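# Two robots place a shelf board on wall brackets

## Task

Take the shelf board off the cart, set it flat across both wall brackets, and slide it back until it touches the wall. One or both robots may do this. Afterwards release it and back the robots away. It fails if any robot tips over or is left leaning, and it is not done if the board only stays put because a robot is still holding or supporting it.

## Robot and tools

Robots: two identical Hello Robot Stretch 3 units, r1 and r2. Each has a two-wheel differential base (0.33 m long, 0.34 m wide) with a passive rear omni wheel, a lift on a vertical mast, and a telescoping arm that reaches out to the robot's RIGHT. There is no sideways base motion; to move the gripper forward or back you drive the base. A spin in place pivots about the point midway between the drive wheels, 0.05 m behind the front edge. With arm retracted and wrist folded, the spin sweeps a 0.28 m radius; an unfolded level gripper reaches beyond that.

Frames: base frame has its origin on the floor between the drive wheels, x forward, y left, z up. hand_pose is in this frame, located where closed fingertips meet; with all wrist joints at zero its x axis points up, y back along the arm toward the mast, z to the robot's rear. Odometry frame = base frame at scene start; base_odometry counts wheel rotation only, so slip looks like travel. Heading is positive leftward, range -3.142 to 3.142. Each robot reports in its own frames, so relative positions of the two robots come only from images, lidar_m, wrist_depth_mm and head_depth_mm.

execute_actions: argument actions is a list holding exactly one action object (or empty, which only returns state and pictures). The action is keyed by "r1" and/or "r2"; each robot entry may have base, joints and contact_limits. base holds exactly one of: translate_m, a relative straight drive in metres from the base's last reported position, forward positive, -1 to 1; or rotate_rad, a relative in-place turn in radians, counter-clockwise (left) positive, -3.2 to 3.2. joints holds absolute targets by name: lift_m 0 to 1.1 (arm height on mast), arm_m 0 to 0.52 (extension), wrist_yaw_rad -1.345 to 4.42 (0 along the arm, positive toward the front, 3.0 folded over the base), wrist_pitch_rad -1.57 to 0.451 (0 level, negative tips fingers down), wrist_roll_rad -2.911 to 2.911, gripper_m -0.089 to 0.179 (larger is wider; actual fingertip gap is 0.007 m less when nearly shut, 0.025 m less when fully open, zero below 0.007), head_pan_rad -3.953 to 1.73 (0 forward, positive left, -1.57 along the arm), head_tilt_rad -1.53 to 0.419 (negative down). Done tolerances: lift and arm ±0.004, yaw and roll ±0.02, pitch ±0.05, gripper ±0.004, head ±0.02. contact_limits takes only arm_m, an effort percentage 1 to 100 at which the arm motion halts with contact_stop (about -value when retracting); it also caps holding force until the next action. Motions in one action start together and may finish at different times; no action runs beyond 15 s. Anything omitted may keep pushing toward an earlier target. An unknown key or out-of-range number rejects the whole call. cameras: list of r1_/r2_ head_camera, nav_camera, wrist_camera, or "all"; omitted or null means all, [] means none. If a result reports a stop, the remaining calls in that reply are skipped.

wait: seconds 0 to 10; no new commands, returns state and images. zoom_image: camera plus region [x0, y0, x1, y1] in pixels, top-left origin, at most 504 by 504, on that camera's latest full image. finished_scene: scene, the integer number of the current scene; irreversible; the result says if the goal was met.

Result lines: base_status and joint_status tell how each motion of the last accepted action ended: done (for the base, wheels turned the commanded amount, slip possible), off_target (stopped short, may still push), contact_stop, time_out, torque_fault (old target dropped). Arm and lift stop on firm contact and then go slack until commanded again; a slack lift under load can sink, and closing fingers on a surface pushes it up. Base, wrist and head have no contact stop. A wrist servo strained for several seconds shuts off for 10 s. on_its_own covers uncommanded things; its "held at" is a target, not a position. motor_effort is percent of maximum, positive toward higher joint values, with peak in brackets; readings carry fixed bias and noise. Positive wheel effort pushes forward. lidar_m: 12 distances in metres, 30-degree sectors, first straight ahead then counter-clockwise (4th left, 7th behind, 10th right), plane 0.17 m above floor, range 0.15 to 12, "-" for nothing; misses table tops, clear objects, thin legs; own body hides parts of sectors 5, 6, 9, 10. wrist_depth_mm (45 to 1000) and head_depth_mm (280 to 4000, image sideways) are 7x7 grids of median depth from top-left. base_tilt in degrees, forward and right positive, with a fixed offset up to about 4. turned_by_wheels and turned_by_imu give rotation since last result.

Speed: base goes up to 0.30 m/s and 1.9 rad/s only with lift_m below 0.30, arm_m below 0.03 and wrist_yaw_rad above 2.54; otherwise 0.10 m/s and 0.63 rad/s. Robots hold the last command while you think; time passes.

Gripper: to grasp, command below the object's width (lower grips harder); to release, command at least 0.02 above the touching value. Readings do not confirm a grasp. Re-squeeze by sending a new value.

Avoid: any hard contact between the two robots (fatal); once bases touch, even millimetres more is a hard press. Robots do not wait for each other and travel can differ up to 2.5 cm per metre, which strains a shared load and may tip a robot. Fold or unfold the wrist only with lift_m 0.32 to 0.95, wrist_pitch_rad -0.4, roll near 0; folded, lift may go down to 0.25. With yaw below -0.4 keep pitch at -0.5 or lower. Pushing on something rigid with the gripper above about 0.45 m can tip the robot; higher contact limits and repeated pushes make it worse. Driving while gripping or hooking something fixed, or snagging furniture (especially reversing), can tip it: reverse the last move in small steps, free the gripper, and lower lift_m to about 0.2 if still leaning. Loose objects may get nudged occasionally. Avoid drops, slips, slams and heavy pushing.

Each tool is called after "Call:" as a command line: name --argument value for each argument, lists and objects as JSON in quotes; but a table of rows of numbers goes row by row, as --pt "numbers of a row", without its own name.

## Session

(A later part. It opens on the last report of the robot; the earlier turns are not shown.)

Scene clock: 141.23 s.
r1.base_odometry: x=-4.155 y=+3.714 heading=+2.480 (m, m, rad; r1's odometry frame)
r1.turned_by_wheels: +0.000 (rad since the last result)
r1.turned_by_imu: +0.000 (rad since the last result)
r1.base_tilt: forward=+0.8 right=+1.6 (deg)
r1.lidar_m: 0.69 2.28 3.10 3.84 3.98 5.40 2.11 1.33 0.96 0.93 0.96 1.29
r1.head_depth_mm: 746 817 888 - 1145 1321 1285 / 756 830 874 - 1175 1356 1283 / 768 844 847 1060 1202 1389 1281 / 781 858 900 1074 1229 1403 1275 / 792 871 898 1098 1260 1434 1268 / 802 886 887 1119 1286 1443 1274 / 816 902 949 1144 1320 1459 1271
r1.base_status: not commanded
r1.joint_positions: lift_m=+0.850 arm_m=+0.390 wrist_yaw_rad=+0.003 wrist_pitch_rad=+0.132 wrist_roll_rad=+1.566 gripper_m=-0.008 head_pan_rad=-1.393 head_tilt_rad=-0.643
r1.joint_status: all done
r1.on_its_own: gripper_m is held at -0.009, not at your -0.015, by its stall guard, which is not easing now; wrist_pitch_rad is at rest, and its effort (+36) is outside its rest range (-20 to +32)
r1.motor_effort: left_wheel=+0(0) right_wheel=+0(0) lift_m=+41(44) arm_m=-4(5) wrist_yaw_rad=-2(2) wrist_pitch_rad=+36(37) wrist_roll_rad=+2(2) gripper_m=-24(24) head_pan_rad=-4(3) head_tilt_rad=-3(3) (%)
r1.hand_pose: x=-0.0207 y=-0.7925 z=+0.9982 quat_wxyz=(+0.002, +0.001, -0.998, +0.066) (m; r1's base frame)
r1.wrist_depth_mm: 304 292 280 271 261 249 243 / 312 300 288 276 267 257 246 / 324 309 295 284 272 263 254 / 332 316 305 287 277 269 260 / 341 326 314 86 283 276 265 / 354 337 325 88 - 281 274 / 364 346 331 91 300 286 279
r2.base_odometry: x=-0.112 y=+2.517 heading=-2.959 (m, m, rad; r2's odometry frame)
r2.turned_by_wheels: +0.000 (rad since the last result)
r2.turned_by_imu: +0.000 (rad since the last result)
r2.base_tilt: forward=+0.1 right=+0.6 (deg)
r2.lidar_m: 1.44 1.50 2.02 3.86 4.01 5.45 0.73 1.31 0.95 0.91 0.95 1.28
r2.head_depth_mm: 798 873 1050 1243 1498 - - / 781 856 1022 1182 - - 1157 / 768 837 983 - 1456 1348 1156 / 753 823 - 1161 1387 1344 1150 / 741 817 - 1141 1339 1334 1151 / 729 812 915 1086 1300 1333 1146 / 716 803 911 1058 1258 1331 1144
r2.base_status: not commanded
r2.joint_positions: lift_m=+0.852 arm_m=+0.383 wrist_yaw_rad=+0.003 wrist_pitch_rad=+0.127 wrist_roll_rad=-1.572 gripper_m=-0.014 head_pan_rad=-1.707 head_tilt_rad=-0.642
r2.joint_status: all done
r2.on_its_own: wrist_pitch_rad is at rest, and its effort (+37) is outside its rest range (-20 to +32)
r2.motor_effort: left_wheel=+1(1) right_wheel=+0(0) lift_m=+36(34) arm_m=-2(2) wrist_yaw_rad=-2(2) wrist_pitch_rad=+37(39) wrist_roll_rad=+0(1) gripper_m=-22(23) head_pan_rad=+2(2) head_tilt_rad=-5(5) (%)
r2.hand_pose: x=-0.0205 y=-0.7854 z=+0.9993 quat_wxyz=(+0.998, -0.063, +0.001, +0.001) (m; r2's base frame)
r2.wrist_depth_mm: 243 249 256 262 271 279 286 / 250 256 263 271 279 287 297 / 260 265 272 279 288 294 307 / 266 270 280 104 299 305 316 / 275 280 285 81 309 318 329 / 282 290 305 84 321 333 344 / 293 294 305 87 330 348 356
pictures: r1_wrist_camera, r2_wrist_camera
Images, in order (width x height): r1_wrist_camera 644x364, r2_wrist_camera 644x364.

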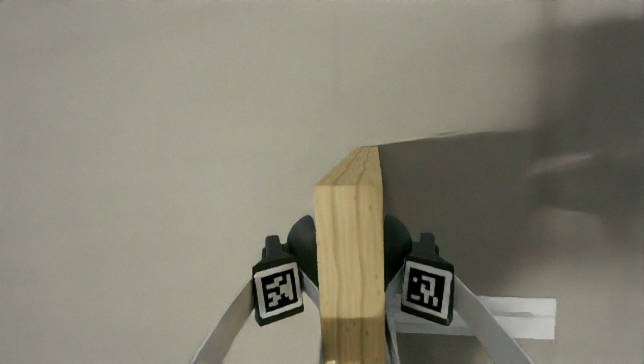

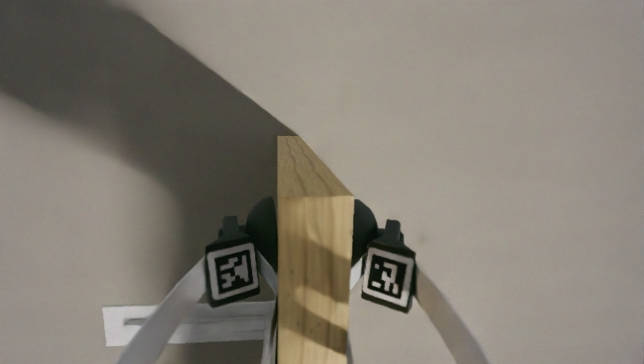

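Call:
execute_actions --actions '[{"r1": {"joints": {"lift_m": 0.847, "wrist_pitch_rad": 0.175}}, "r2": {"joints": {"lift_m": 0.849, "wrist_pitch_rad": 0.175}}}]' --cameras '["r1_wrist_camera", "r2_wrist_camera", "r1_head_camera"]'

Scene clock: 141.90 s.
r1.base_odometry: x=-4.155 y=+3.714 heading=+2.480 (m, m, rad; r1's odometry frame)
r1.turned_by_wheels: +0.000 (rad since the last result)
r1.turned_by_imu: +0.000 (rad since the last result)
r1.base_tilt: forward=+0.7 right=+1.7 (deg)
r1.lidar_m: 0.69 2.28 3.12 3.84 3.99 5.41 2.11 1.33 0.96 0.93 0.95 1.30
r1.head_depth_mm: 746 816 895 - 1152 1324 1284 / 755 830 875 - 1167 1358 1282 / 769 844 852 1065 1198 1389 1278 / 775 858 898 1076 1230 1404 1273 / 794 872 898 1097 1254 1427 1269 / 803 888 892 1122 1287 1435 1266 / 815 901 944 1142 1321 1467 1269
r1.base_status: not commanded
r1.joint_positions: lift_m=+0.847 arm_m=+0.390 wrist_yaw_rad=+0.003 wrist_pitch_rad=+0.117 wrist_roll_rad=+1.566 gripper_m=-0.008 head_pan_rad=-1.393 head_tilt_rad=-0.643
r1.joint_status: wrist_pitch_rad off_target (ended at +0.117, target +0.175); the others done
r1.on_its_own: gripper_m is held at -0.009, not at your -0.015, by its stall guard, which is not easing now
r1.motor_effort: left_wheel=-1(1) right_wheel=+0(0) lift_m=+40(41) arm_m=-3(5) wrist_yaw_rad=-2(2) wrist_pitch_rad=+24(34) wrist_roll_rad=+2(1) gripper_m=-23(24) head_pan_rad=-3(4) head_tilt_rad=-4(4) (%)
r1.hand_pose: x=-0.0207 y=-0.7926 z=+0.9914 quat_wxyz=(+0.003, +0.001, -0.998, +0.058) (m; r1's base frame)
r1.wrist_depth_mm: 303 290 281 269 261 253 244 / 308 299 287 277 267 258 251 / 319 307 294 285 274 264 256 / 328 316 303 286 278 271 262 / 337 325 311 86 286 277 269 / 346 332 322 88 - 285 275 / 360 345 330 92 300 288 284
r2.base_odometry: x=-0.112 y=+2.517 heading=-2.959 (m, m, rad; r2's odometry frame)
r2.turned_by_wheels: +0.000 (rad since the last result)
r2.turned_by_imu: +0.000 (rad since the last result)
r2.base_tilt: forward=+0.2 right=+0.6 (deg)
r2.lidar_m: 1.44 1.49 2.02 3.86 3.99 5.47 0.73 1.31 0.95 0.91 0.94 1.28
r2.head_depth_mm: 797 874 1048 1246 1490 - - / 781 853 1024 1193 - - 1161 / 768 840 981 - 1458 1346 1153 / 753 826 - 1171 1380 1345 1154 / 743 819 - 1138 1346 1340 1148 / 729 814 911 1089 1296 1332 1146 / 715 803 914 1058 1259 1325 1143
r2.base_status: not commanded
r2.joint_positions: lift_m=+0.849 arm_m=+0.383 wrist_yaw_rad=+0.002 wrist_pitch_rad=+0.113 wrist_roll_rad=-1.572 gripper_m=-0.014 head_pan_rad=-1.707 head_tilt_rad=-0.642
r2.joint_status: wrist_pitch_rad off_target (ended at +0.113, target +0.175); the others done
r2.motor_effort: left_wheel=+1(1) right_wheel=+0(0) lift_m=+35(30) arm_m=-2(2) wrist_yaw_rad=-1(2) wrist_pitch_rad=+25(36) wrist_roll_rad=+0(1) gripper_m=-22(23) head_pan_rad=+2(2) head_tilt_rad=-6(5) (%)
r2.hand_pose: x=-0.0205 y=-0.7855 z=+0.9927 quat_wxyz=(+0.998, -0.056, +0.001, +0.001) (m; r2's base frame)
r2.wrist_depth_mm: 244 253 256 262 268 276 285 / 252 259 263 271 278 286 293 / 259 265 270 277 288 294 304 / 267 274 281 104 296 304 315 / 276 285 289 81 307 318 324 / 286 291 - 85 321 330 339 / 295 300 306 87 330 345 354
pictures: r1_head_camera (sideways: a quarter turn clockwise sets it upright), r1_wrist_camera, r2_wrist_camera
Images, in order (width x height): r1_head_camera 896x504, r1_wrist_camera 644x364, r2_wrist_camera 644x364.

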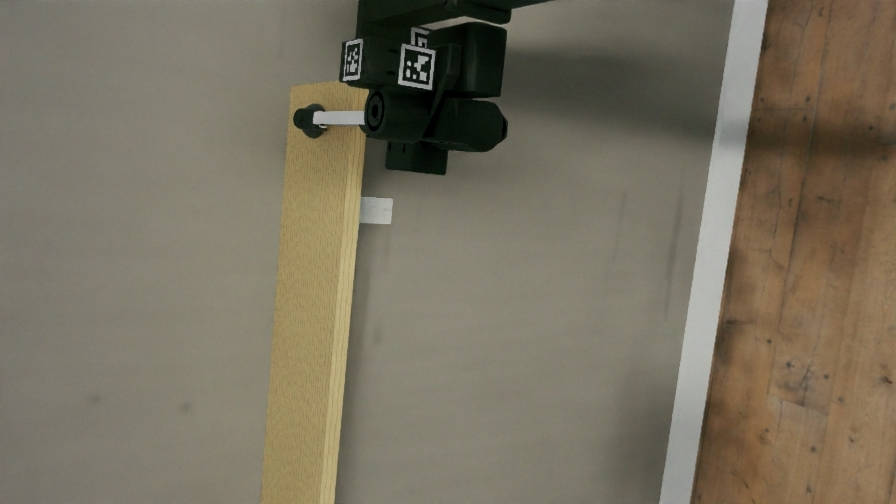

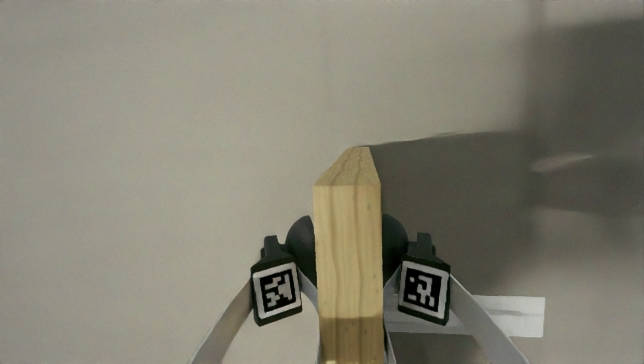

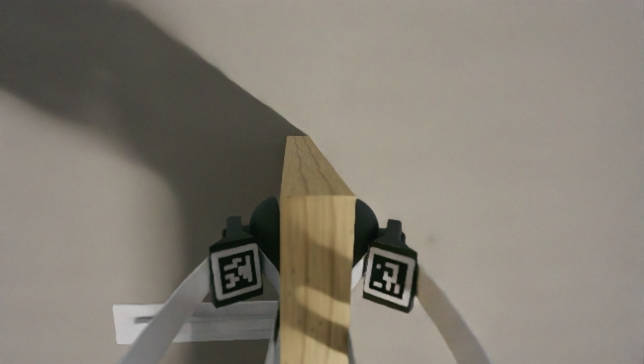

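Call:
execute_actions --actions '[{"r1": {"joints": {"wrist_pitch_rad": 0.145}}, "r2": {"joints": {"wrist_pitch_rad": 0.145}}}]' --cameras '["r1_wrist_camera", "r2_wrist_camera", "r1_head_camera"]'

Scene clock: 142.47 s.
r1.base_odometry: x=-4.155 y=+3.714 heading=+2.480 (m, m, rad; r1's odometry frame)
r1.turned_by_wheels: +0.000 (rad since the last result)
r1.turned_by_imu: +0.000 (rad since the last result)
r1.base_tilt: forward=+0.7 right=+1.7 (deg)
r1.lidar_m: 0.69 2.28 3.10 3.84 3.97 5.41 2.11 1.33 0.96 0.92 0.96 1.30
r1.head_depth_mm: 745 817 891 - 1145 1323 1280 / 756 831 873 - 1172 1362 1279 / 769 847 853 1063 1200 1394 1280 / 779 857 901 1074 1225 1405 1278 / 791 875 897 1096 1258 1432 1265 / 804 885 892 1123 1292 1443 1275 / 817 902 947 1142 1321 1472 1267
r1.base_status: not commanded
r1.joint_positions: lift_m=+0.847 arm_m=+0.390 wrist_yaw_rad=+0.002 wrist_pitch_rad=+0.109 wrist_roll_rad=+1.566 gripper_m=-0.008 head_pan_rad=-1.393 head_tilt_rad=-0.643
r1.joint_status: all done
r1.on_its_own: gripper_m is held at -0.009, not at your -0.015, by its stall guard, which is not easing now
r1.motor_effort: left_wheel=+0(0) right_wheel=+0(0) lift_m=+40(39) arm_m=-4(4) wrist_yaw_rad=-2(2) wrist_pitch_rad=+15(24) wrist_roll_rad=+2(1) gripper_m=-22(23) head_pan_rad=-3(3) head_tilt_rad=-4(4) (%)
r1.hand_pose: x=-0.0207 y=-0.7926 z=+0.9894 quat_wxyz=(+0.003, +0.001, -0.999, +0.054) (m; r1's base frame)
r1.wrist_depth_mm: 299 287 279 271 262 255 245 / 306 297 285 277 267 259 253 / 315 304 293 282 274 265 256 / 325 313 301 155 280 270 264 / 333 321 308 86 286 280 270 / 344 332 322 89 - 287 276 / 355 343 328 92 302 291 283
r2.base_odometry: x=-0.112 y=+2.517 heading=-2.959 (m, m, rad; r2's odometry frame)
r2.turned_by_wheels: +0.000 (rad since the last result)
r2.turned_by_imu: +0.000 (rad since the last result)
r2.base_tilt: forward=+0.2 right=+0.7 (deg)
r2.lidar_m: 1.44 1.50 2.02 3.86 4.02 5.45 0.73 1.31 0.95 0.91 0.94 1.27
r2.head_depth_mm: 800 874 1045 1245 1497 - - / 783 856 1021 1193 - - 1156 / 770 837 979 - 1453 1346 1156 / 755 825 - 1168 1383 1344 1152 / 744 819 - 1136 1335 1337 1153 / 729 815 911 1088 1300 1332 1147 / 715 802 916 1059 1267 1334 1142
r2.base_status: not commanded
r2.joint_positions: lift_m=+0.849 arm_m=+0.383 wrist_yaw_rad=+0.002 wrist_pitch_rad=+0.105 wrist_roll_rad=-1.572 gripper_m=-0.014 head_pan_rad=-1.707 head_tilt_rad=-0.642
r2.joint_status: all done
r2.motor_effort: left_wheel=+1(2) right_wheel=+0(0) lift_m=+35(34) arm_m=-2(1) wrist_yaw_rad=-2(2) wrist_pitch_rad=+16(25) wrist_roll_rad=+1(1) gripper_m=-20(22) head_pan_rad=+2(2) head_tilt_rad=-5(5) (%)
r2.hand_pose: x=-0.0205 y=-0.7855 z=+0.9906 quat_wxyz=(+0.999, -0.052, +0.001, +0.001) (m; r2's base frame)
r2.wrist_depth_mm: 248 252 256 263 269 273 284 / 252 260 265 273 278 284 293 / 261 266 273 278 289 293 299 / 269 275 281 112 298 302 312 / 278 284 287 82 306 316 325 / 288 294 306 85 317 328 336 / 297 302 309 88 327 339 348
pictures: r1_head_camera (sideways: a quarter turn clockwise sets it upright), r1_wrist_camera, r2_wrist_camera
Images, in order (width x height): r1_head_camera 896x504, r1_wrist_camera 644x364, r2_wrist_camera 644x364.

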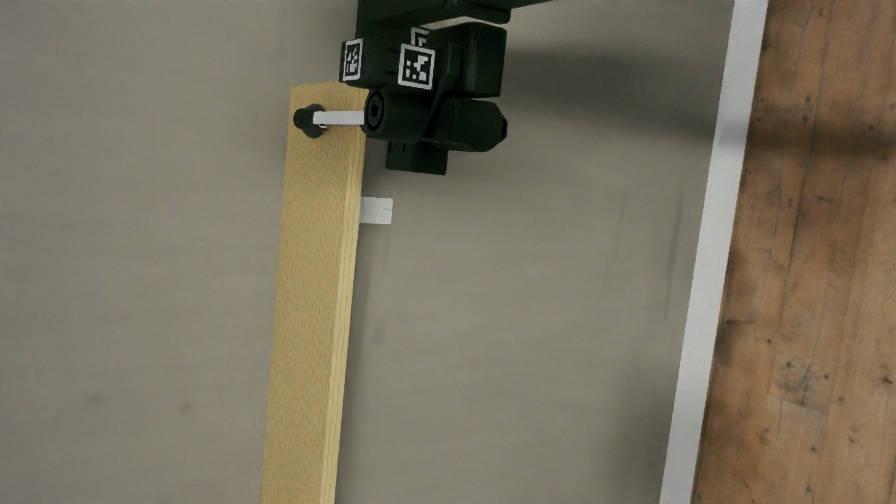

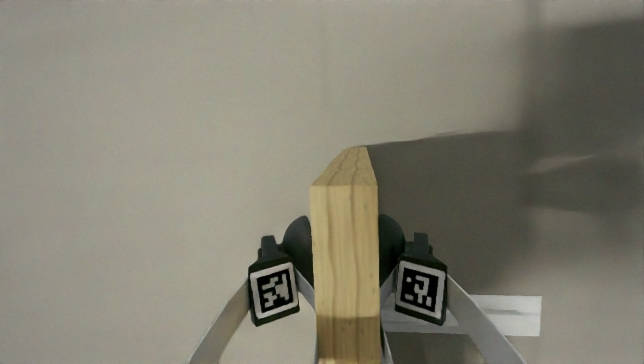

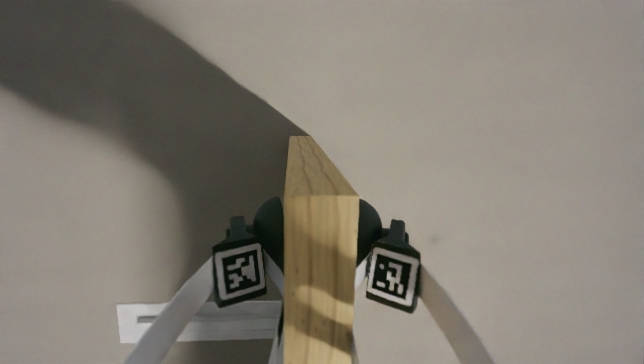

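Call:
execute_actions --actions '[{"r1": {"joints": {"gripper_m": 0.035}}, "r2": {"joints": {"gripper_m": 0.035}}}]' --cameras '["r1_wrist_camera", "r2_wrist_camera", "r1_head_camera"]'

Scene clock: 143.57 s.
r1.base_odometry: x=-4.155 y=+3.714 heading=+2.480 (m, m, rad; r1's odometry frame)
r1.turned_by_wheels: +0.000 (rad since the last result)
r1.turned_by_imu: +0.000 (rad since the last result)
r1.base_tilt: forward=+0.8 right=+1.7 (deg)
r1.lidar_m: 0.69 2.28 3.10 3.84 3.96 5.39 2.11 1.33 0.96 0.92 0.96 1.30
r1.head_depth_mm: 748 820 891 - 1149 1326 1287 / 756 833 874 - 1172 1358 1282 / 769 844 850 1062 1196 1393 1275 / 780 857 904 1072 1222 1400 1276 / 791 874 898 1097 1260 1428 1277 / 805 887 892 1120 1288 1445 1271 / 817 903 946 1146 1324 1459 1265
r1.base_status: not commanded
r1.joint_positions: lift_m=+0.847 arm_m=+0.390 wrist_yaw_rad=+0.002 wrist_pitch_rad=+0.108 wrist_roll_rad=+1.566 gripper_m=+0.035 head_pan_rad=-1.393 head_tilt_rad=-0.643
r1.joint_status: all done
r1.motor_effort: left_wheel=+0(0) right_wheel=+0(0) lift_m=+40(40) arm_m=-4(4) wrist_yaw_rad=-2(2) wrist_pitch_rad=+15(16) wrist_roll_rad=+2(2) gripper_m=-2(73) head_pan_rad=-3(3) head_tilt_rad=-3(3) (%)
r1.hand_pose: x=-0.0207 y=-0.7926 z=+0.9891 quat_wxyz=(+0.003, +0.001, -0.999, +0.053) (m; r1's base frame)
r1.wrist_depth_mm: 298 289 280 270 262 254 246 / 307 296 286 276 268 260 251 / 316 305 295 285 273 265 259 / 325 315 302 116 279 271 262 / 335 324 310 86 284 279 269 / 343 332 320 89 - 284 276 / 355 341 330 92 305 292 282
r2.base_odometry: x=-0.112 y=+2.517 heading=-2.959 (m, m, rad; r2's odometry frame)
r2.turned_by_wheels: +0.000 (rad since the last result)
r2.turned_by_imu: +0.000 (rad since the last result)
r2.base_tilt: forward=+0.2 right=+0.5 (deg)
r2.lidar_m: 1.44 1.49 2.02 3.87 4.00 5.48 0.73 1.31 0.95 0.91 0.95 1.28
r2.head_depth_mm: 797 872 1049 1243 1495 - - / 782 856 1026 1193 - - 1161 / 768 839 981 - 1458 1346 1155 / 754 825 - 1168 1382 1344 1151 / 741 820 - 1135 1337 1333 1144 / 730 814 911 1088 1294 1334 1150 / 716 804 913 1057 1259 1328 1146
r2.base_status: not commanded
r2.joint_positions: lift_m=+0.849 arm_m=+0.383 wrist_yaw_rad=+0.002 wrist_pitch_rad=+0.103 wrist_roll_rad=-1.572 gripper_m=+0.035 head_pan_rad=-1.707 head_tilt_rad=-0.642
r2.joint_status: all done
r2.motor_effort: left_wheel=+1(1) right_wheel=+0(0) lift_m=+35(34) arm_m=-1(1) wrist_yaw_rad=-2(2) wrist_pitch_rad=+17(17) wrist_roll_rad=+1(1) gripper_m=-2(76) head_pan_rad=+2(3) head_tilt_rad=-5(5) (%)
r2.hand_pose: x=-0.0206 y=-0.7855 z=+0.9901 quat_wxyz=(+0.999, -0.051, +0.001, +0.001) (m; r2's base frame)
r2.wrist_depth_mm: 248 252 257 264 268 275 278 / 254 259 264 270 277 284 290 / 262 266 272 279 286 293 302 / 271 275 281 111 295 303 310 / 279 285 289 82 308 313 323 / 286 295 304 85 - 329 335 / 299 302 308 88 332 339 348
pictures: r1_head_camera (sideways: a quarter turn clockwise sets it upright), r1_wrist_camera, r2_wrist_camera
Images, in order (width x height): r1_head_camera 896x504, r1_wrist_camera 644x364, r2_wrist_camera 644x364.

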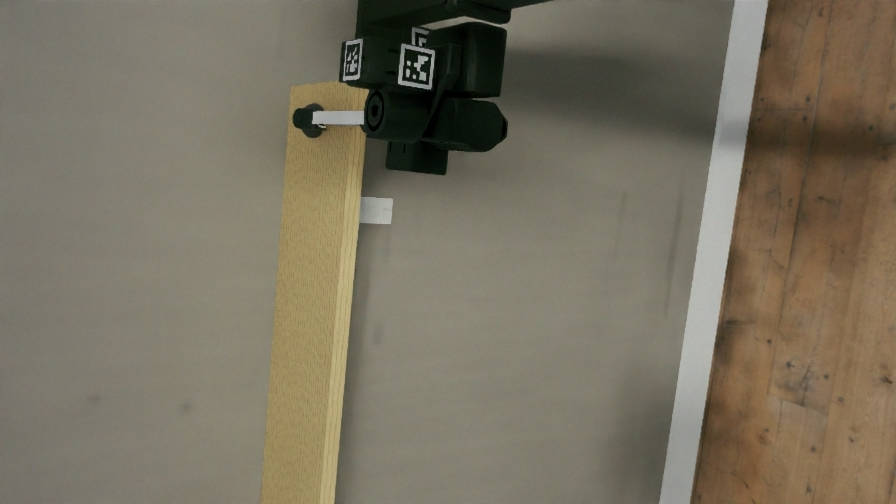

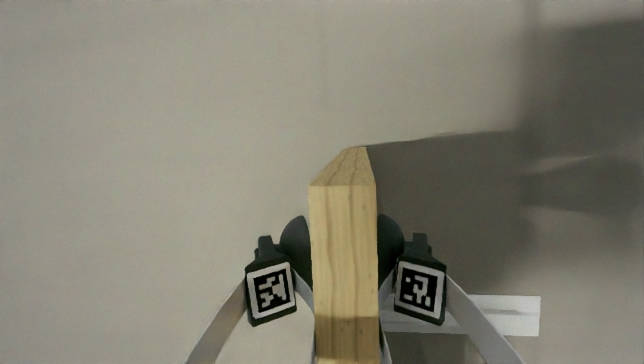

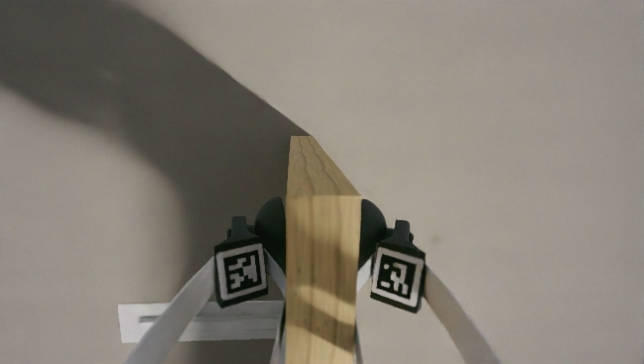

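Call:
execute_actions --actions '[{"r1": {"joints": {"gripper_m": 0.09}}, "r2": {"joints": {"gripper_m": 0.09}}}]' --cameras '["r1_wrist_camera", "r2_wrist_camera", "r1_head_camera", "r2_head_camera"]'

Scene clock: 144.70 s.
r1.base_odometry: x=-4.155 y=+3.714 heading=+2.480 (m, m, rad; r1's odometry frame)
r1.turned_by_wheels: +0.000 (rad since the last result)
r1.turned_by_imu: +0.000 (rad since the last result)
r1.base_tilt: forward=+0.8 right=+1.8 (deg)
r1.lidar_m: 0.69 2.28 3.10 3.84 3.97 5.38 2.11 1.33 0.96 0.92 0.96 1.30
r1.head_depth_mm: 747 818 893 - 1149 1330 1282 / 757 832 866 - 1172 1355 1281 / 767 844 849 1060 1198 1389 1274 / 779 858 901 1075 1225 1402 1274 / 791 873 898 1093 1260 1438 1268 / 806 887 893 1122 1292 1439 1271 / 818 901 944 1149 1324 1459 1268
r1.base_status: not commanded
r1.joint_positions: lift_m=+0.847 arm_m=+0.390 wrist_yaw_rad=+0.002 wrist_pitch_rad=+0.123 wrist_roll_rad=+1.566 gripper_m=+0.090 head_pan_rad=-1.393 head_tilt_rad=-0.643
r1.joint_status: all done
r1.motor_effort: left_wheel=+0(1) right_wheel=+0(0) lift_m=+40(39) arm_m=-3(3) wrist_yaw_rad=-1(2) wrist_pitch_rad=+9(15) wrist_roll_rad=+2(1) gripper_m=+1(81) head_pan_rad=-3(3) head_tilt_rad=-4(3) (%)
r1.hand_pose: x=-0.0208 y=-0.7925 z=+0.9929 quat_wxyz=(+0.003, +0.001, -0.998, +0.061) (m; r1's base frame)
r1.wrist_depth_mm: 302 293 281 269 260 251 243 / 312 301 288 278 268 258 250 / 321 307 297 284 274 263 256 / 329 317 303 288 280 268 260 / 337 326 310 297 283 276 266 / 353 335 - 309 292 280 273 / 365 347 331 315 298 292 278
r2.base_odometry: x=-0.112 y=+2.517 heading=-2.959 (m, m, rad; r2's odometry frame)
r2.turned_by_wheels: +0.000 (rad since the last result)
r2.turned_by_imu: +0.000 (rad since the last result)
r2.base_tilt: forward=+0.2 right=+0.4 (deg)
r2.lidar_m: 1.44 1.49 2.03 3.83 4.01 5.43 0.73 1.31 0.95 0.91 0.95 1.28
r2.head_depth_mm: 800 871 1051 1251 1497 - - / 783 854 1023 1190 - - 1158 / 767 839 983 - 1465 1344 1156 / 756 826 - 1167 1386 1338 1155 / 741 815 - 1137 1338 1336 1152 / 730 815 914 1086 1296 1333 1145 / 716 803 916 1061 1261 1331 1144
r2.base_status: not commanded
r2.joint_positions: lift_m=+0.849 arm_m=+0.383 wrist_yaw_rad=+0.002 wrist_pitch_rad=+0.119 wrist_roll_rad=-1.572 gripper_m=+0.090 head_pan_rad=-1.707 head_tilt_rad=-0.642
r2.joint_status: all done
r2.motor_effort: left_wheel=+2(1) right_wheel=+0(0) lift_m=+35(35) arm_m=-2(1) wrist_yaw_rad=-2(2) wrist_pitch_rad=+10(17) wrist_roll_rad=+1(1) gripper_m=+1(80) head_pan_rad=+3(2) head_tilt_rad=-5(5) (%)
r2.hand_pose: x=-0.0206 y=-0.7854 z=+0.9944 quat_wxyz=(+0.998, -0.059, +0.001, +0.001) (m; r2's base frame)
r2.wrist_depth_mm: 244 249 255 263 271 279 286 / 252 258 265 271 279 287 296 / 257 264 273 278 289 299 305 / 267 272 282 113 295 309 318 / 276 282 293 82 305 317 331 / 285 287 301 85 319 332 342 / 293 301 303 88 332 341 357
pictures: r1_head_camera (sideways: a quarter turn clockwise sets it upright), r1_wrist_camera, r2_head_camera (sideways: a quarter turn clockwise sets it upright), r2_wrist_camera
Images, in order (width x height): r1_head_camera 896x504, r1_wrist_camera 644x364, r2_head_camera 896x504, r2_wrist_camera 644x364.

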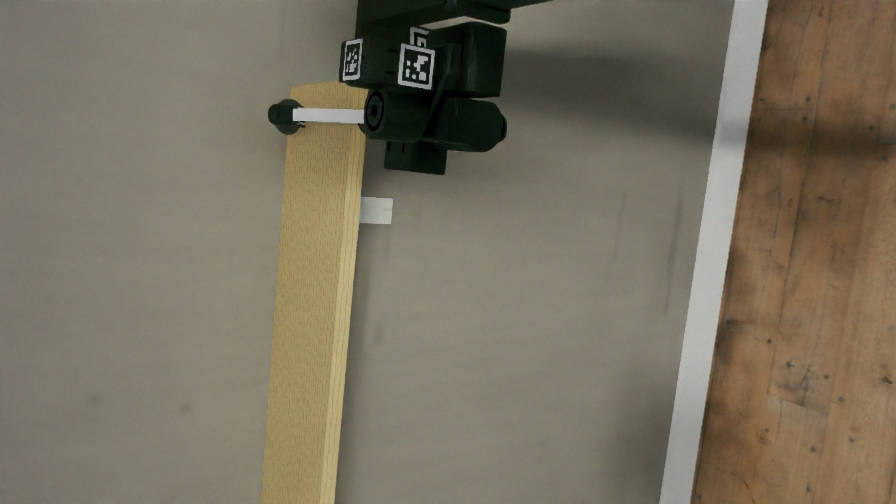

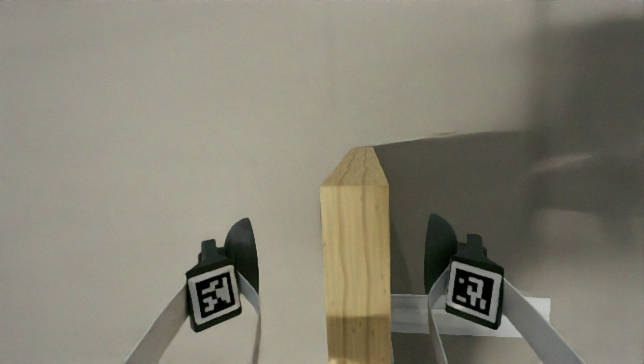

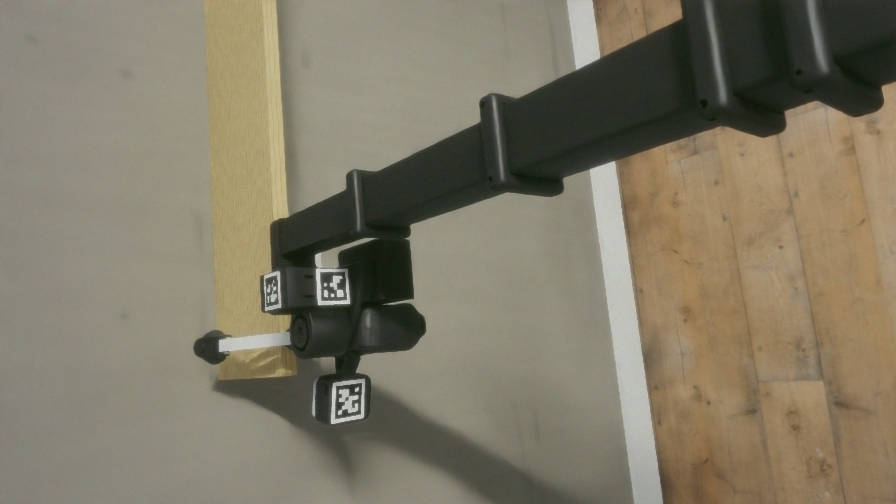

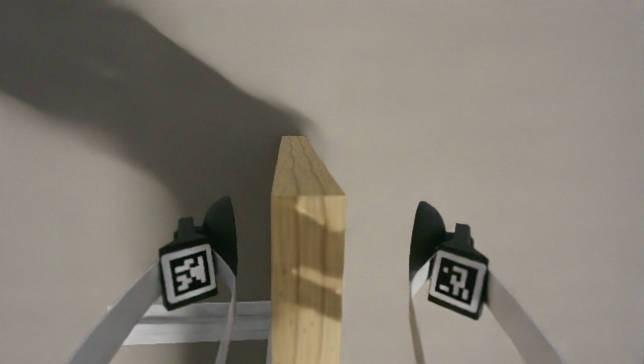

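Call:
execute_actions --actions '[{"r1": {"joints": {"arm_m": 0.225}}, "r2": {"joints": {"arm_m": 0.22}}}]' --cameras '["r1_wrist_camera", "r2_wrist_camera", "r1_head_camera", "r2_head_camera"]'

Scene clock: 147.57 s.
r1.base_odometry: x=-4.155 y=+3.714 heading=+2.480 (m, m, rad; r1's odometry frame)
r1.turned_by_wheels: +0.000 (rad since the last result)
r1.turned_by_imu: +0.000 (rad since the last result)
r1.base_tilt: forward=+0.7 right=+1.7 (deg)
r1.lidar_m: 0.69 2.29 3.10 3.84 3.99 5.39 2.12 1.33 0.96 0.93 0.96 1.29
r1.head_depth_mm: 748 818 905 989 - 1351 1282 / 757 832 878 1002 - 1370 1285 / 766 843 851 1040 1223 1391 1277 / 781 857 901 1075 1232 1399 1273 / 794 874 900 1096 1255 1432 1276 / 804 889 892 1121 1291 1443 1274 / 820 906 948 1142 1329 1466 1267
r1.base_status: not commanded
r1.joint_positions: lift_m=+0.847 arm_m=+0.225 wrist_yaw_rad=+0.001 wrist_pitch_rad=+0.124 wrist_roll_rad=+1.567 gripper_m=+0.090 head_pan_rad=-1.393 head_tilt_rad=-0.643
r1.joint_status: all done
r1.motor_effort: left_wheel=-1(0) right_wheel=+1(0) lift_m=+40(40) arm_m=-5(8) wrist_yaw_rad=-1(2) wrist_pitch_rad=+9(9) wrist_roll_rad=+2(2) gripper_m=+1(1) head_pan_rad=-3(3) head_tilt_rad=-4(3) (%)
r1.hand_pose: x=-0.0211 y=-0.6276 z=+0.9931 quat_wxyz=(+0.002, +0.000, -0.998, +0.061) (m; r1's base frame)
r1.wrist_depth_mm: 482 463 440 426 414 397 381 / 496 470 452 437 425 405 392 / 508 486 471 452 433 414 400 / 519 498 477 459 441 424 411 / 544 512 491 474 451 439 422 / 552 530 - 488 466 441 433 / 571 546 520 496 476 464 437
r2.base_odometry: x=-0.112 y=+2.517 heading=-2.959 (m, m, rad; r2's odometry frame)
r2.turned_by_wheels: +0.000 (rad since the last result)
r2.turned_by_imu: +0.001 (rad since the last result)
r2.base_tilt: forward=+0.0 right=+0.6 (deg)
r2.lidar_m: 1.44 1.49 2.02 3.86 4.01 5.46 0.73 1.31 0.95 0.91 0.94 1.28
r2.head_depth_mm: 798 872 1049 1250 1492 - - / 784 856 1026 1192 - - 1158 / 769 840 992 - 1465 1344 1153 / 755 827 964 - 1422 1340 1152 / 741 816 962 - 1370 1341 1149 / 731 815 934 1129 1301 1334 1145 / 717 804 916 1056 1260 1331 1145
r2.base_status: not commanded
r2.joint_positions: lift_m=+0.849 arm_m=+0.220 wrist_yaw_rad=+0.002 wrist_pitch_rad=+0.121 wrist_roll_rad=-1.572 gripper_m=+0.090 head_pan_rad=-1.707 head_tilt_rad=-0.642
r2.joint_status: all done
r2.motor_effort: left_wheel=+2(2) right_wheel=+0(0) lift_m=+35(34) arm_m=-1(1) wrist_yaw_rad=-2(2) wrist_pitch_rad=+10(10) wrist_roll_rad=+1(0) gripper_m=+0(0) head_pan_rad=+2(3) head_tilt_rad=-5(5) (%)
r2.hand_pose: x=-0.0206 y=-0.6225 z=+0.9947 quat_wxyz=(+0.998, -0.060, +0.001, +0.001) (m; r2's base frame)
r2.wrist_depth_mm: 383 400 406 418 430 445 453 / 397 407 419 430 441 455 476 / 407 424 437 452 453 471 484 / 424 434 446 457 476 492 508 / 436 454 464 484 488 512 535 / 449 452 480 492 501 529 550 / 462 475 493 508 531 543 561
pictures: r1_head_camera (sideways: a quarter turn clockwise sets it upright), r1_wrist_camera, r2_head_camera (sideways: a quarter turn clockwise sets it upright), r2_wrist_camera
Images, in order (width x height): r1_head_camera 896x504, r1_wrist_camera 644x364, r2_head_camera 896x504, r2_wrist_camera 644x364.

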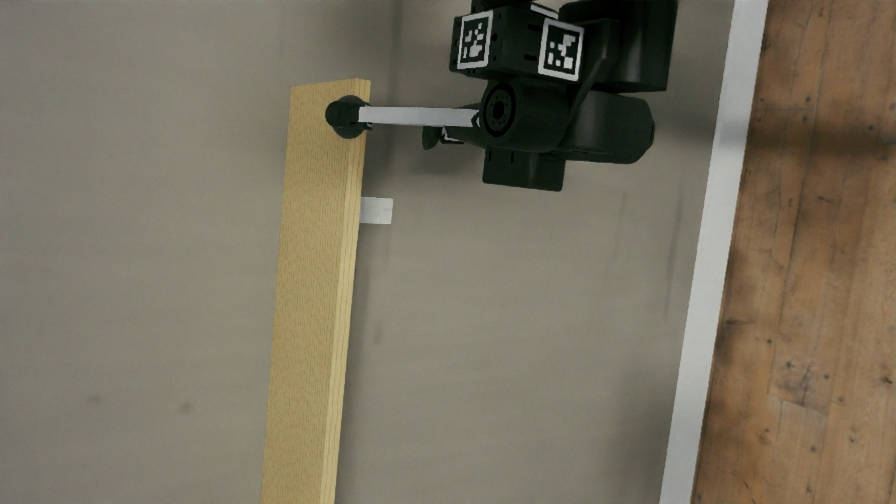

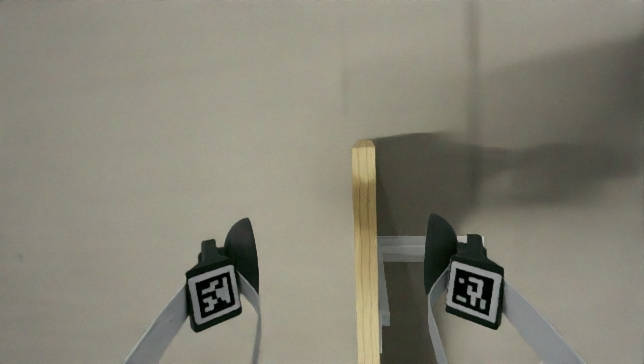

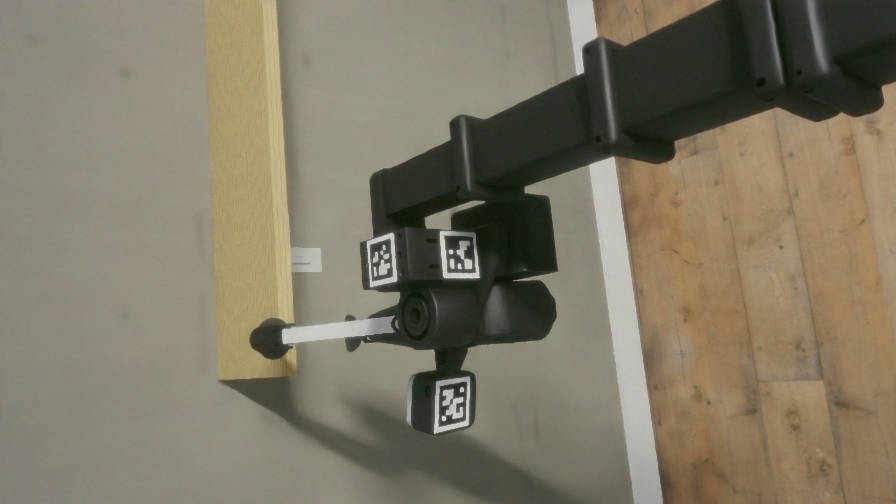

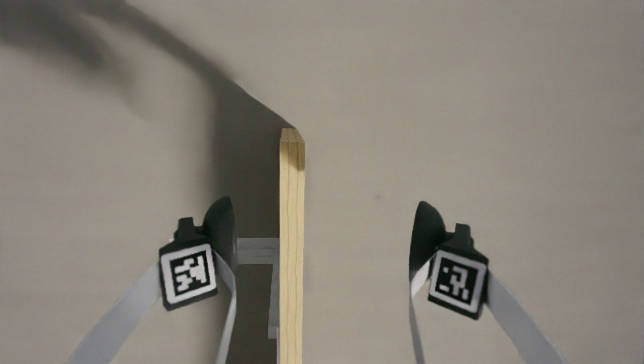

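Call:
execute_actions --actions '[{"r1": {"joints": {"gripper_m": 0.005, "lift_m": 0.833}}, "r2": {"joints": {"gripper_m": 0.005, "lift_m": 0.834}}}]' --cameras '["r1_wrist_camera", "r2_wrist_camera", "r1_head_camera", "r2_head_camera"]'

Scene clock: 149.37 s.
r1.base_odometry: x=-4.155 y=+3.714 heading=+2.480 (m, m, rad; r1's odometry frame)
r1.turned_by_wheels: +0.000 (rad since the last result)
r1.turned_by_imu: +0.000 (rad since the last result)
r1.base_tilt: forward=+0.7 right=+1.6 (deg)
r1.lidar_m: 0.69 2.28 3.09 3.83 3.99 5.40 2.11 1.33 0.96 0.92 0.96 1.30
r1.head_depth_mm: 747 816 903 997 - 1358 1282 / 758 833 874 1023 - 1372 1283 / 769 845 853 1049 1229 1399 1275 / 781 859 903 1073 1233 1402 1278 / 793 873 899 1095 1259 1429 1270 / 804 888 892 1120 1292 1442 1275 / 817 905 950 1147 1327 1468 1269
r1.base_status: not commanded
r1.joint_positions: lift_m=+0.833 arm_m=+0.225 wrist_yaw_rad=+0.001 wrist_pitch_rad=+0.124 wrist_roll_rad=+1.567 gripper_m=+0.005 head_pan_rad=-1.393 head_tilt_rad=-0.643
r1.joint_status: all done
r1.motor_effort: left_wheel=+0(1) right_wheel=+0(0) lift_m=+36(38) arm_m=-5(5) wrist_yaw_rad=-1(1) wrist_pitch_rad=+9(9) wrist_roll_rad=+2(2) gripper_m=-1(78) head_pan_rad=-3(3) head_tilt_rad=-3(4) (%)
r1.hand_pose: x=-0.0211 y=-0.6276 z=+0.9793 quat_wxyz=(+0.002, +0.000, -0.998, +0.061) (m; r1's base frame)
r1.wrist_depth_mm: 485 463 443 429 409 395 381 / 495 473 453 436 419 403 394 / 505 489 467 445 433 414 403 / 526 501 479 460 442 428 417 / 538 509 492 475 447 438 421 / 548 527 512 - 462 446 431 / 569 549 530 496 475 460 440
r2.base_odometry: x=-0.112 y=+2.517 heading=-2.959 (m, m, rad; r2's odometry frame)
r2.turned_by_wheels: +0.000 (rad since the last result)
r2.turned_by_imu: +0.000 (rad since the last result)
r2.base_tilt: forward=+0.2 right=+0.3 (deg)
r2.lidar_m: 1.44 1.49 2.02 3.86 3.99 5.47 0.73 1.31 0.95 0.91 0.94 1.28
r2.head_depth_mm: 798 873 1051 1249 1493 1419 - / 781 855 1025 1202 1413 - 1171 / 769 837 1000 - 1472 1345 1156 / 756 828 976 - 1431 1342 1153 / 741 817 945 1076 1379 1338 1148 / 729 815 933 1047 1293 1335 1144 / 716 803 916 1061 1264 1332 1146
r2.base_status: not commanded
r2.joint_positions: lift_m=+0.834 arm_m=+0.220 wrist_yaw_rad=+0.002 wrist_pitch_rad=+0.121 wrist_roll_rad=-1.572 gripper_m=+0.005 head_pan_rad=-1.707 head_tilt_rad=-0.642
r2.joint_status: all done
r2.motor_effort: left_wheel=+1(1) right_wheel=+0(0) lift_m=+31(31) arm_m=-1(2) wrist_yaw_rad=-2(2) wrist_pitch_rad=+10(10) wrist_roll_rad=+1(1) gripper_m=-1(81) head_pan_rad=+2(2) head_tilt_rad=-5(5) (%)
r2.hand_pose: x=-0.0206 y=-0.6225 z=+0.9799 quat_wxyz=(+0.998, -0.060, +0.001, +0.001) (m; r2's base frame)
r2.wrist_depth_mm: 386 393 408 418 432 442 454 / 400 407 416 433 443 462 472 / 408 419 429 441 458 473 488 / 425 428 447 456 472 488 504 / 434 447 460 - 494 507 524 / 444 464 473 494 520 519 554 / 468 480 499 508 524 549 573
pictures: r1_head_camera (sideways: a quarter turn clockwise sets it upright), r1_wrist_camera, r2_head_camera (sideways: a quarter turn clockwise sets it upright), r2_wrist_camera
Images, in order (width x height): r1_head_camera 896x504, r1_wrist_camera 644x364, r2_head_camera 896x504, r2_wrist_camera 644x364.

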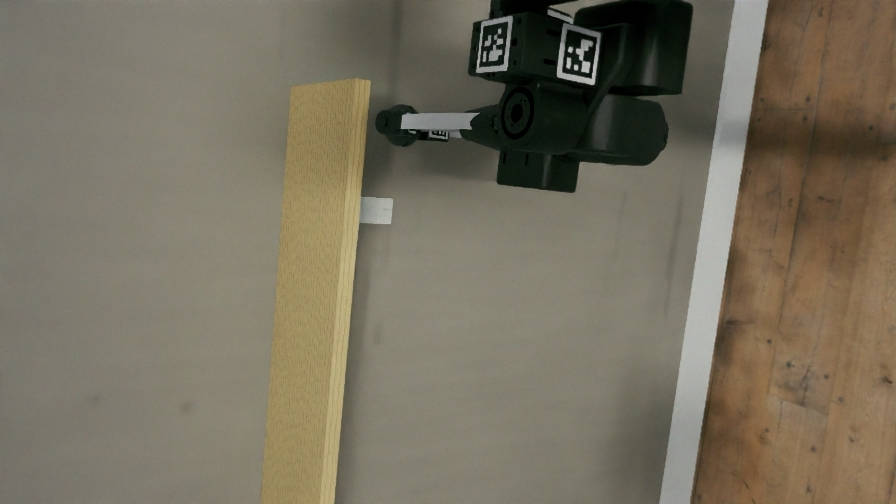

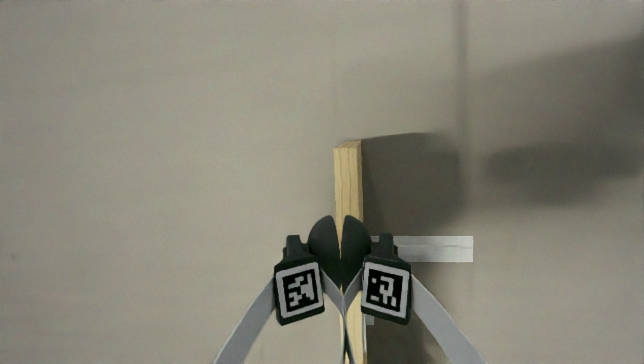

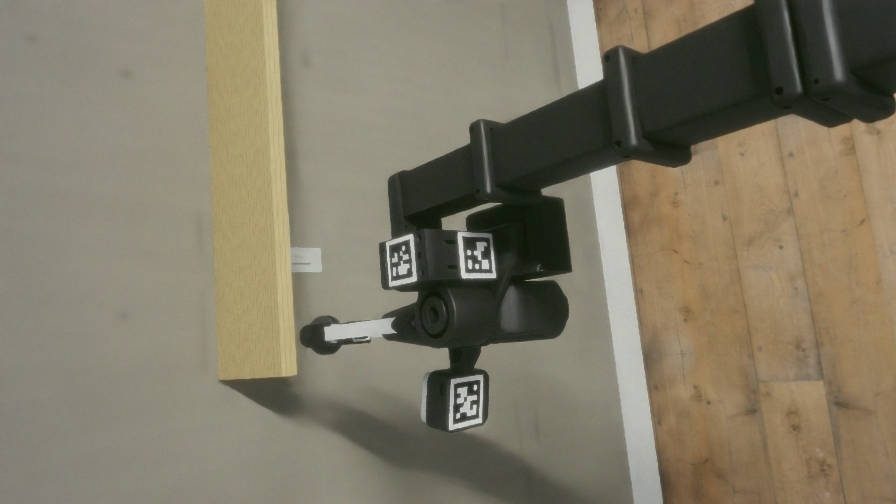

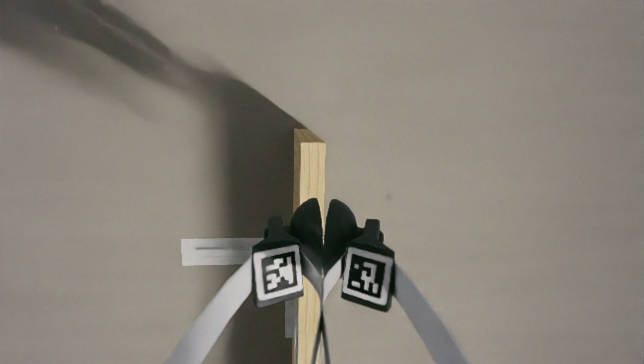

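Call:
execute_actions --actions '[{"r1": {"joints": {"arm_m": 0.28}, "contact_limits": {"arm_m": 14}}, "r2": {"joints": {"arm_m": 0.275}, "contact_limits": {"arm_m": 8}}}]' --cameras '["r1_wrist_camera", "r2_wrist_camera", "r1_head_camera", "r2_head_camera"]'

Scene clock: 151.00 s.
r1.base_odometry: x=-4.155 y=+3.714 heading=+2.480 (m, m, rad; r1's odometry frame)
r1.turned_by_wheels: +0.000 (rad since the last result)
r1.turned_by_imu: +0.000 (rad since the last result)
r1.base_tilt: forward=+0.8 right=+1.8 (deg)
r1.lidar_m: 0.69 2.28 3.11 3.83 3.98 5.43 2.11 1.33 0.96 0.92 0.96 1.29
r1.head_depth_mm: 747 817 904 974 - 1324 1282 / 759 831 858 995 - 1361 1286 / 768 844 853 1040 1214 1390 1277 / 781 860 902 1076 1228 1399 1279 / 791 872 899 1094 1251 1435 1277 / 805 886 890 1125 1288 1437 1267 / 818 905 948 1145 1327 1466 1262
r1.base_status: not commanded
r1.joint_positions: lift_m=+0.833 arm_m=+0.280 wrist_yaw_rad=+0.001 wrist_pitch_rad=+0.124 wrist_roll_rad=+1.567 gripper_m=+0.005 head_pan_rad=-1.393 head_tilt_rad=-0.643
r1.joint_status: all done
r1.motor_effort: left_wheel=+0(0) right_wheel=+0(0) lift_m=+35(36) arm_m=+5(8) wrist_yaw_rad=-1(0) wrist_pitch_rad=+9(9) wrist_roll_rad=+1(2) gripper_m=-1(1) head_pan_rad=-3(3) head_tilt_rad=-3(4) (%)
r1.contact_limits: arm_m 14 (drawing in: default 34, maximum 55; extending or still: default 46, maximum 75)
r1.hand_pose: x=-0.0211 y=-0.6820 z=+0.9793 quat_wxyz=(+0.002, +0.000, -0.998, +0.061) (m; r1's base frame)
r1.wrist_depth_mm: 417 401 388 376 361 352 338 / 431 418 401 382 368 358 346 / 450 431 409 397 380 364 351 / 456 439 421 403 393 376 360 / 472 450 434 417 396 384 371 / 484 465 446 - 403 394 380 / 500 477 463 434 420 401 393
r2.base_odometry: x=-0.112 y=+2.517 heading=-2.959 (m, m, rad; r2's odometry frame)
r2.turned_by_wheels: +0.000 (rad since the last result)
r2.turned_by_imu: +0.000 (rad since the last result)
r2.base_tilt: forward=+0.1 right=+0.6 (deg)
r2.lidar_m: 1.44 1.49 2.03 3.87 4.00 5.47 0.73 1.31 0.95 0.91 0.94 1.28
r2.head_depth_mm: 797 873 1048 1249 1499 1425 - / 783 854 1025 1200 - - 1146 / 769 837 990 - 1452 1337 1158 / 756 828 956 - 1381 1338 1148 / 742 817 945 - 1343 1339 1147 / 729 815 933 1122 1298 1330 1146 / 717 804 913 1062 1259 1334 1141
r2.base_status: not commanded
r2.joint_positions: lift_m=+0.834 arm_m=+0.275 wrist_yaw_rad=+0.002 wrist_pitch_rad=+0.121 wrist_roll_rad=-1.572 gripper_m=+0.005 head_pan_rad=-1.707 head_tilt_rad=-0.642
r2.joint_status: all done
r2.motor_effort: left_wheel=+2(1) right_wheel=+0(0) lift_m=+31(31) arm_m=+2(3) wrist_yaw_rad=-2(2) wrist_pitch_rad=+10(10) wrist_roll_rad=+1(1) gripper_m=-1(1) head_pan_rad=+2(2) head_tilt_rad=-5(5) (%)
r2.contact_limits: arm_m 8 (drawing in: default 16, maximum 26; extending or still: default 23, maximum 37)
r2.hand_pose: x=-0.0206 y=-0.6770 z=+0.9799 quat_wxyz=(+0.998, -0.060, +0.001, +0.001) (m; r2's base frame)
r2.wrist_depth_mm: 339 345 357 365 375 382 399 / 348 361 370 379 391 399 410 / 360 370 379 388 402 414 427 / 368 377 389 370 416 430 442 / 382 391 405 - 427 447 463 / 393 402 409 426 449 463 480 / 407 420 437 440 465 480 494
pictures: r1_head_camera (sideways: a quarter turn clockwise sets it upright), r1_wrist_camera, r2_head_camera (sideways: a quarter turn clockwise sets it upright), r2_wrist_camera
Images, in order (width x height): r1_head_camera 896x504, r1_wrist_camera 644x364, r2_head_camera 896x504, r2_wrist_camera 644x364.

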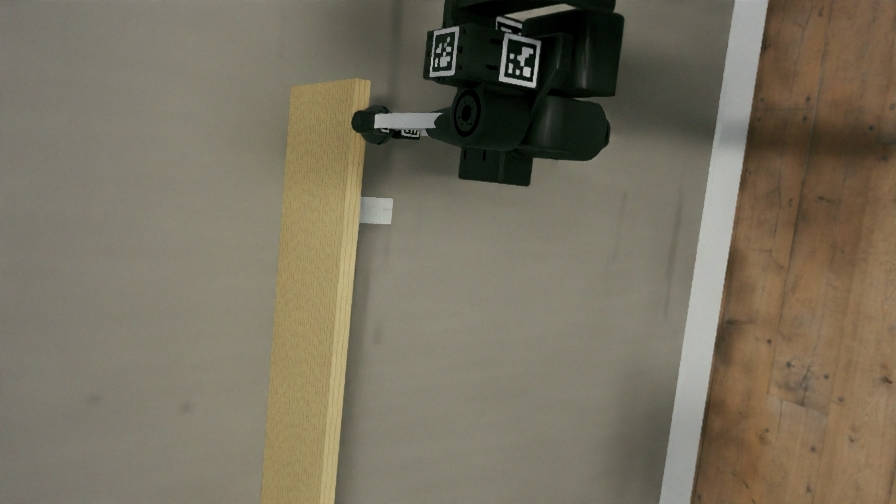

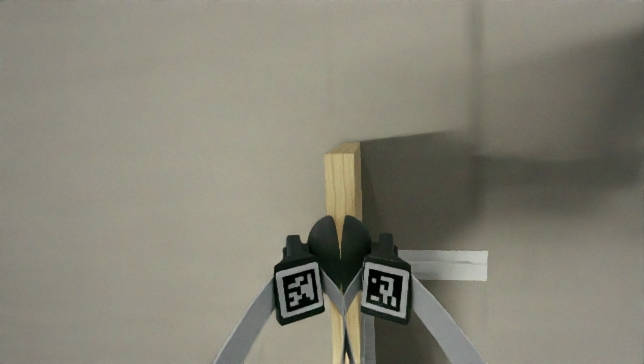

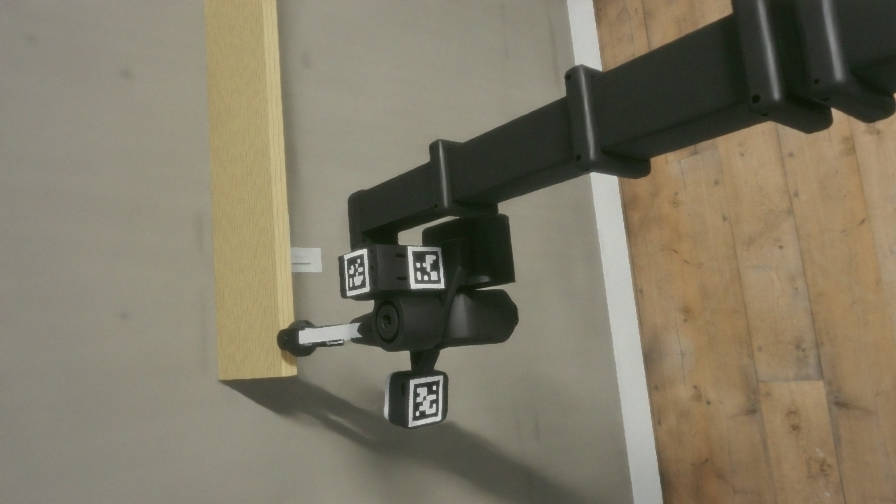

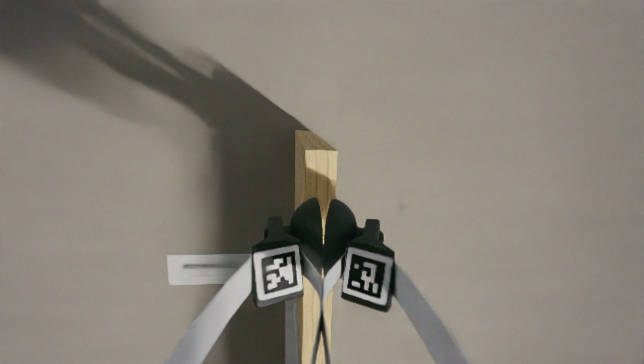

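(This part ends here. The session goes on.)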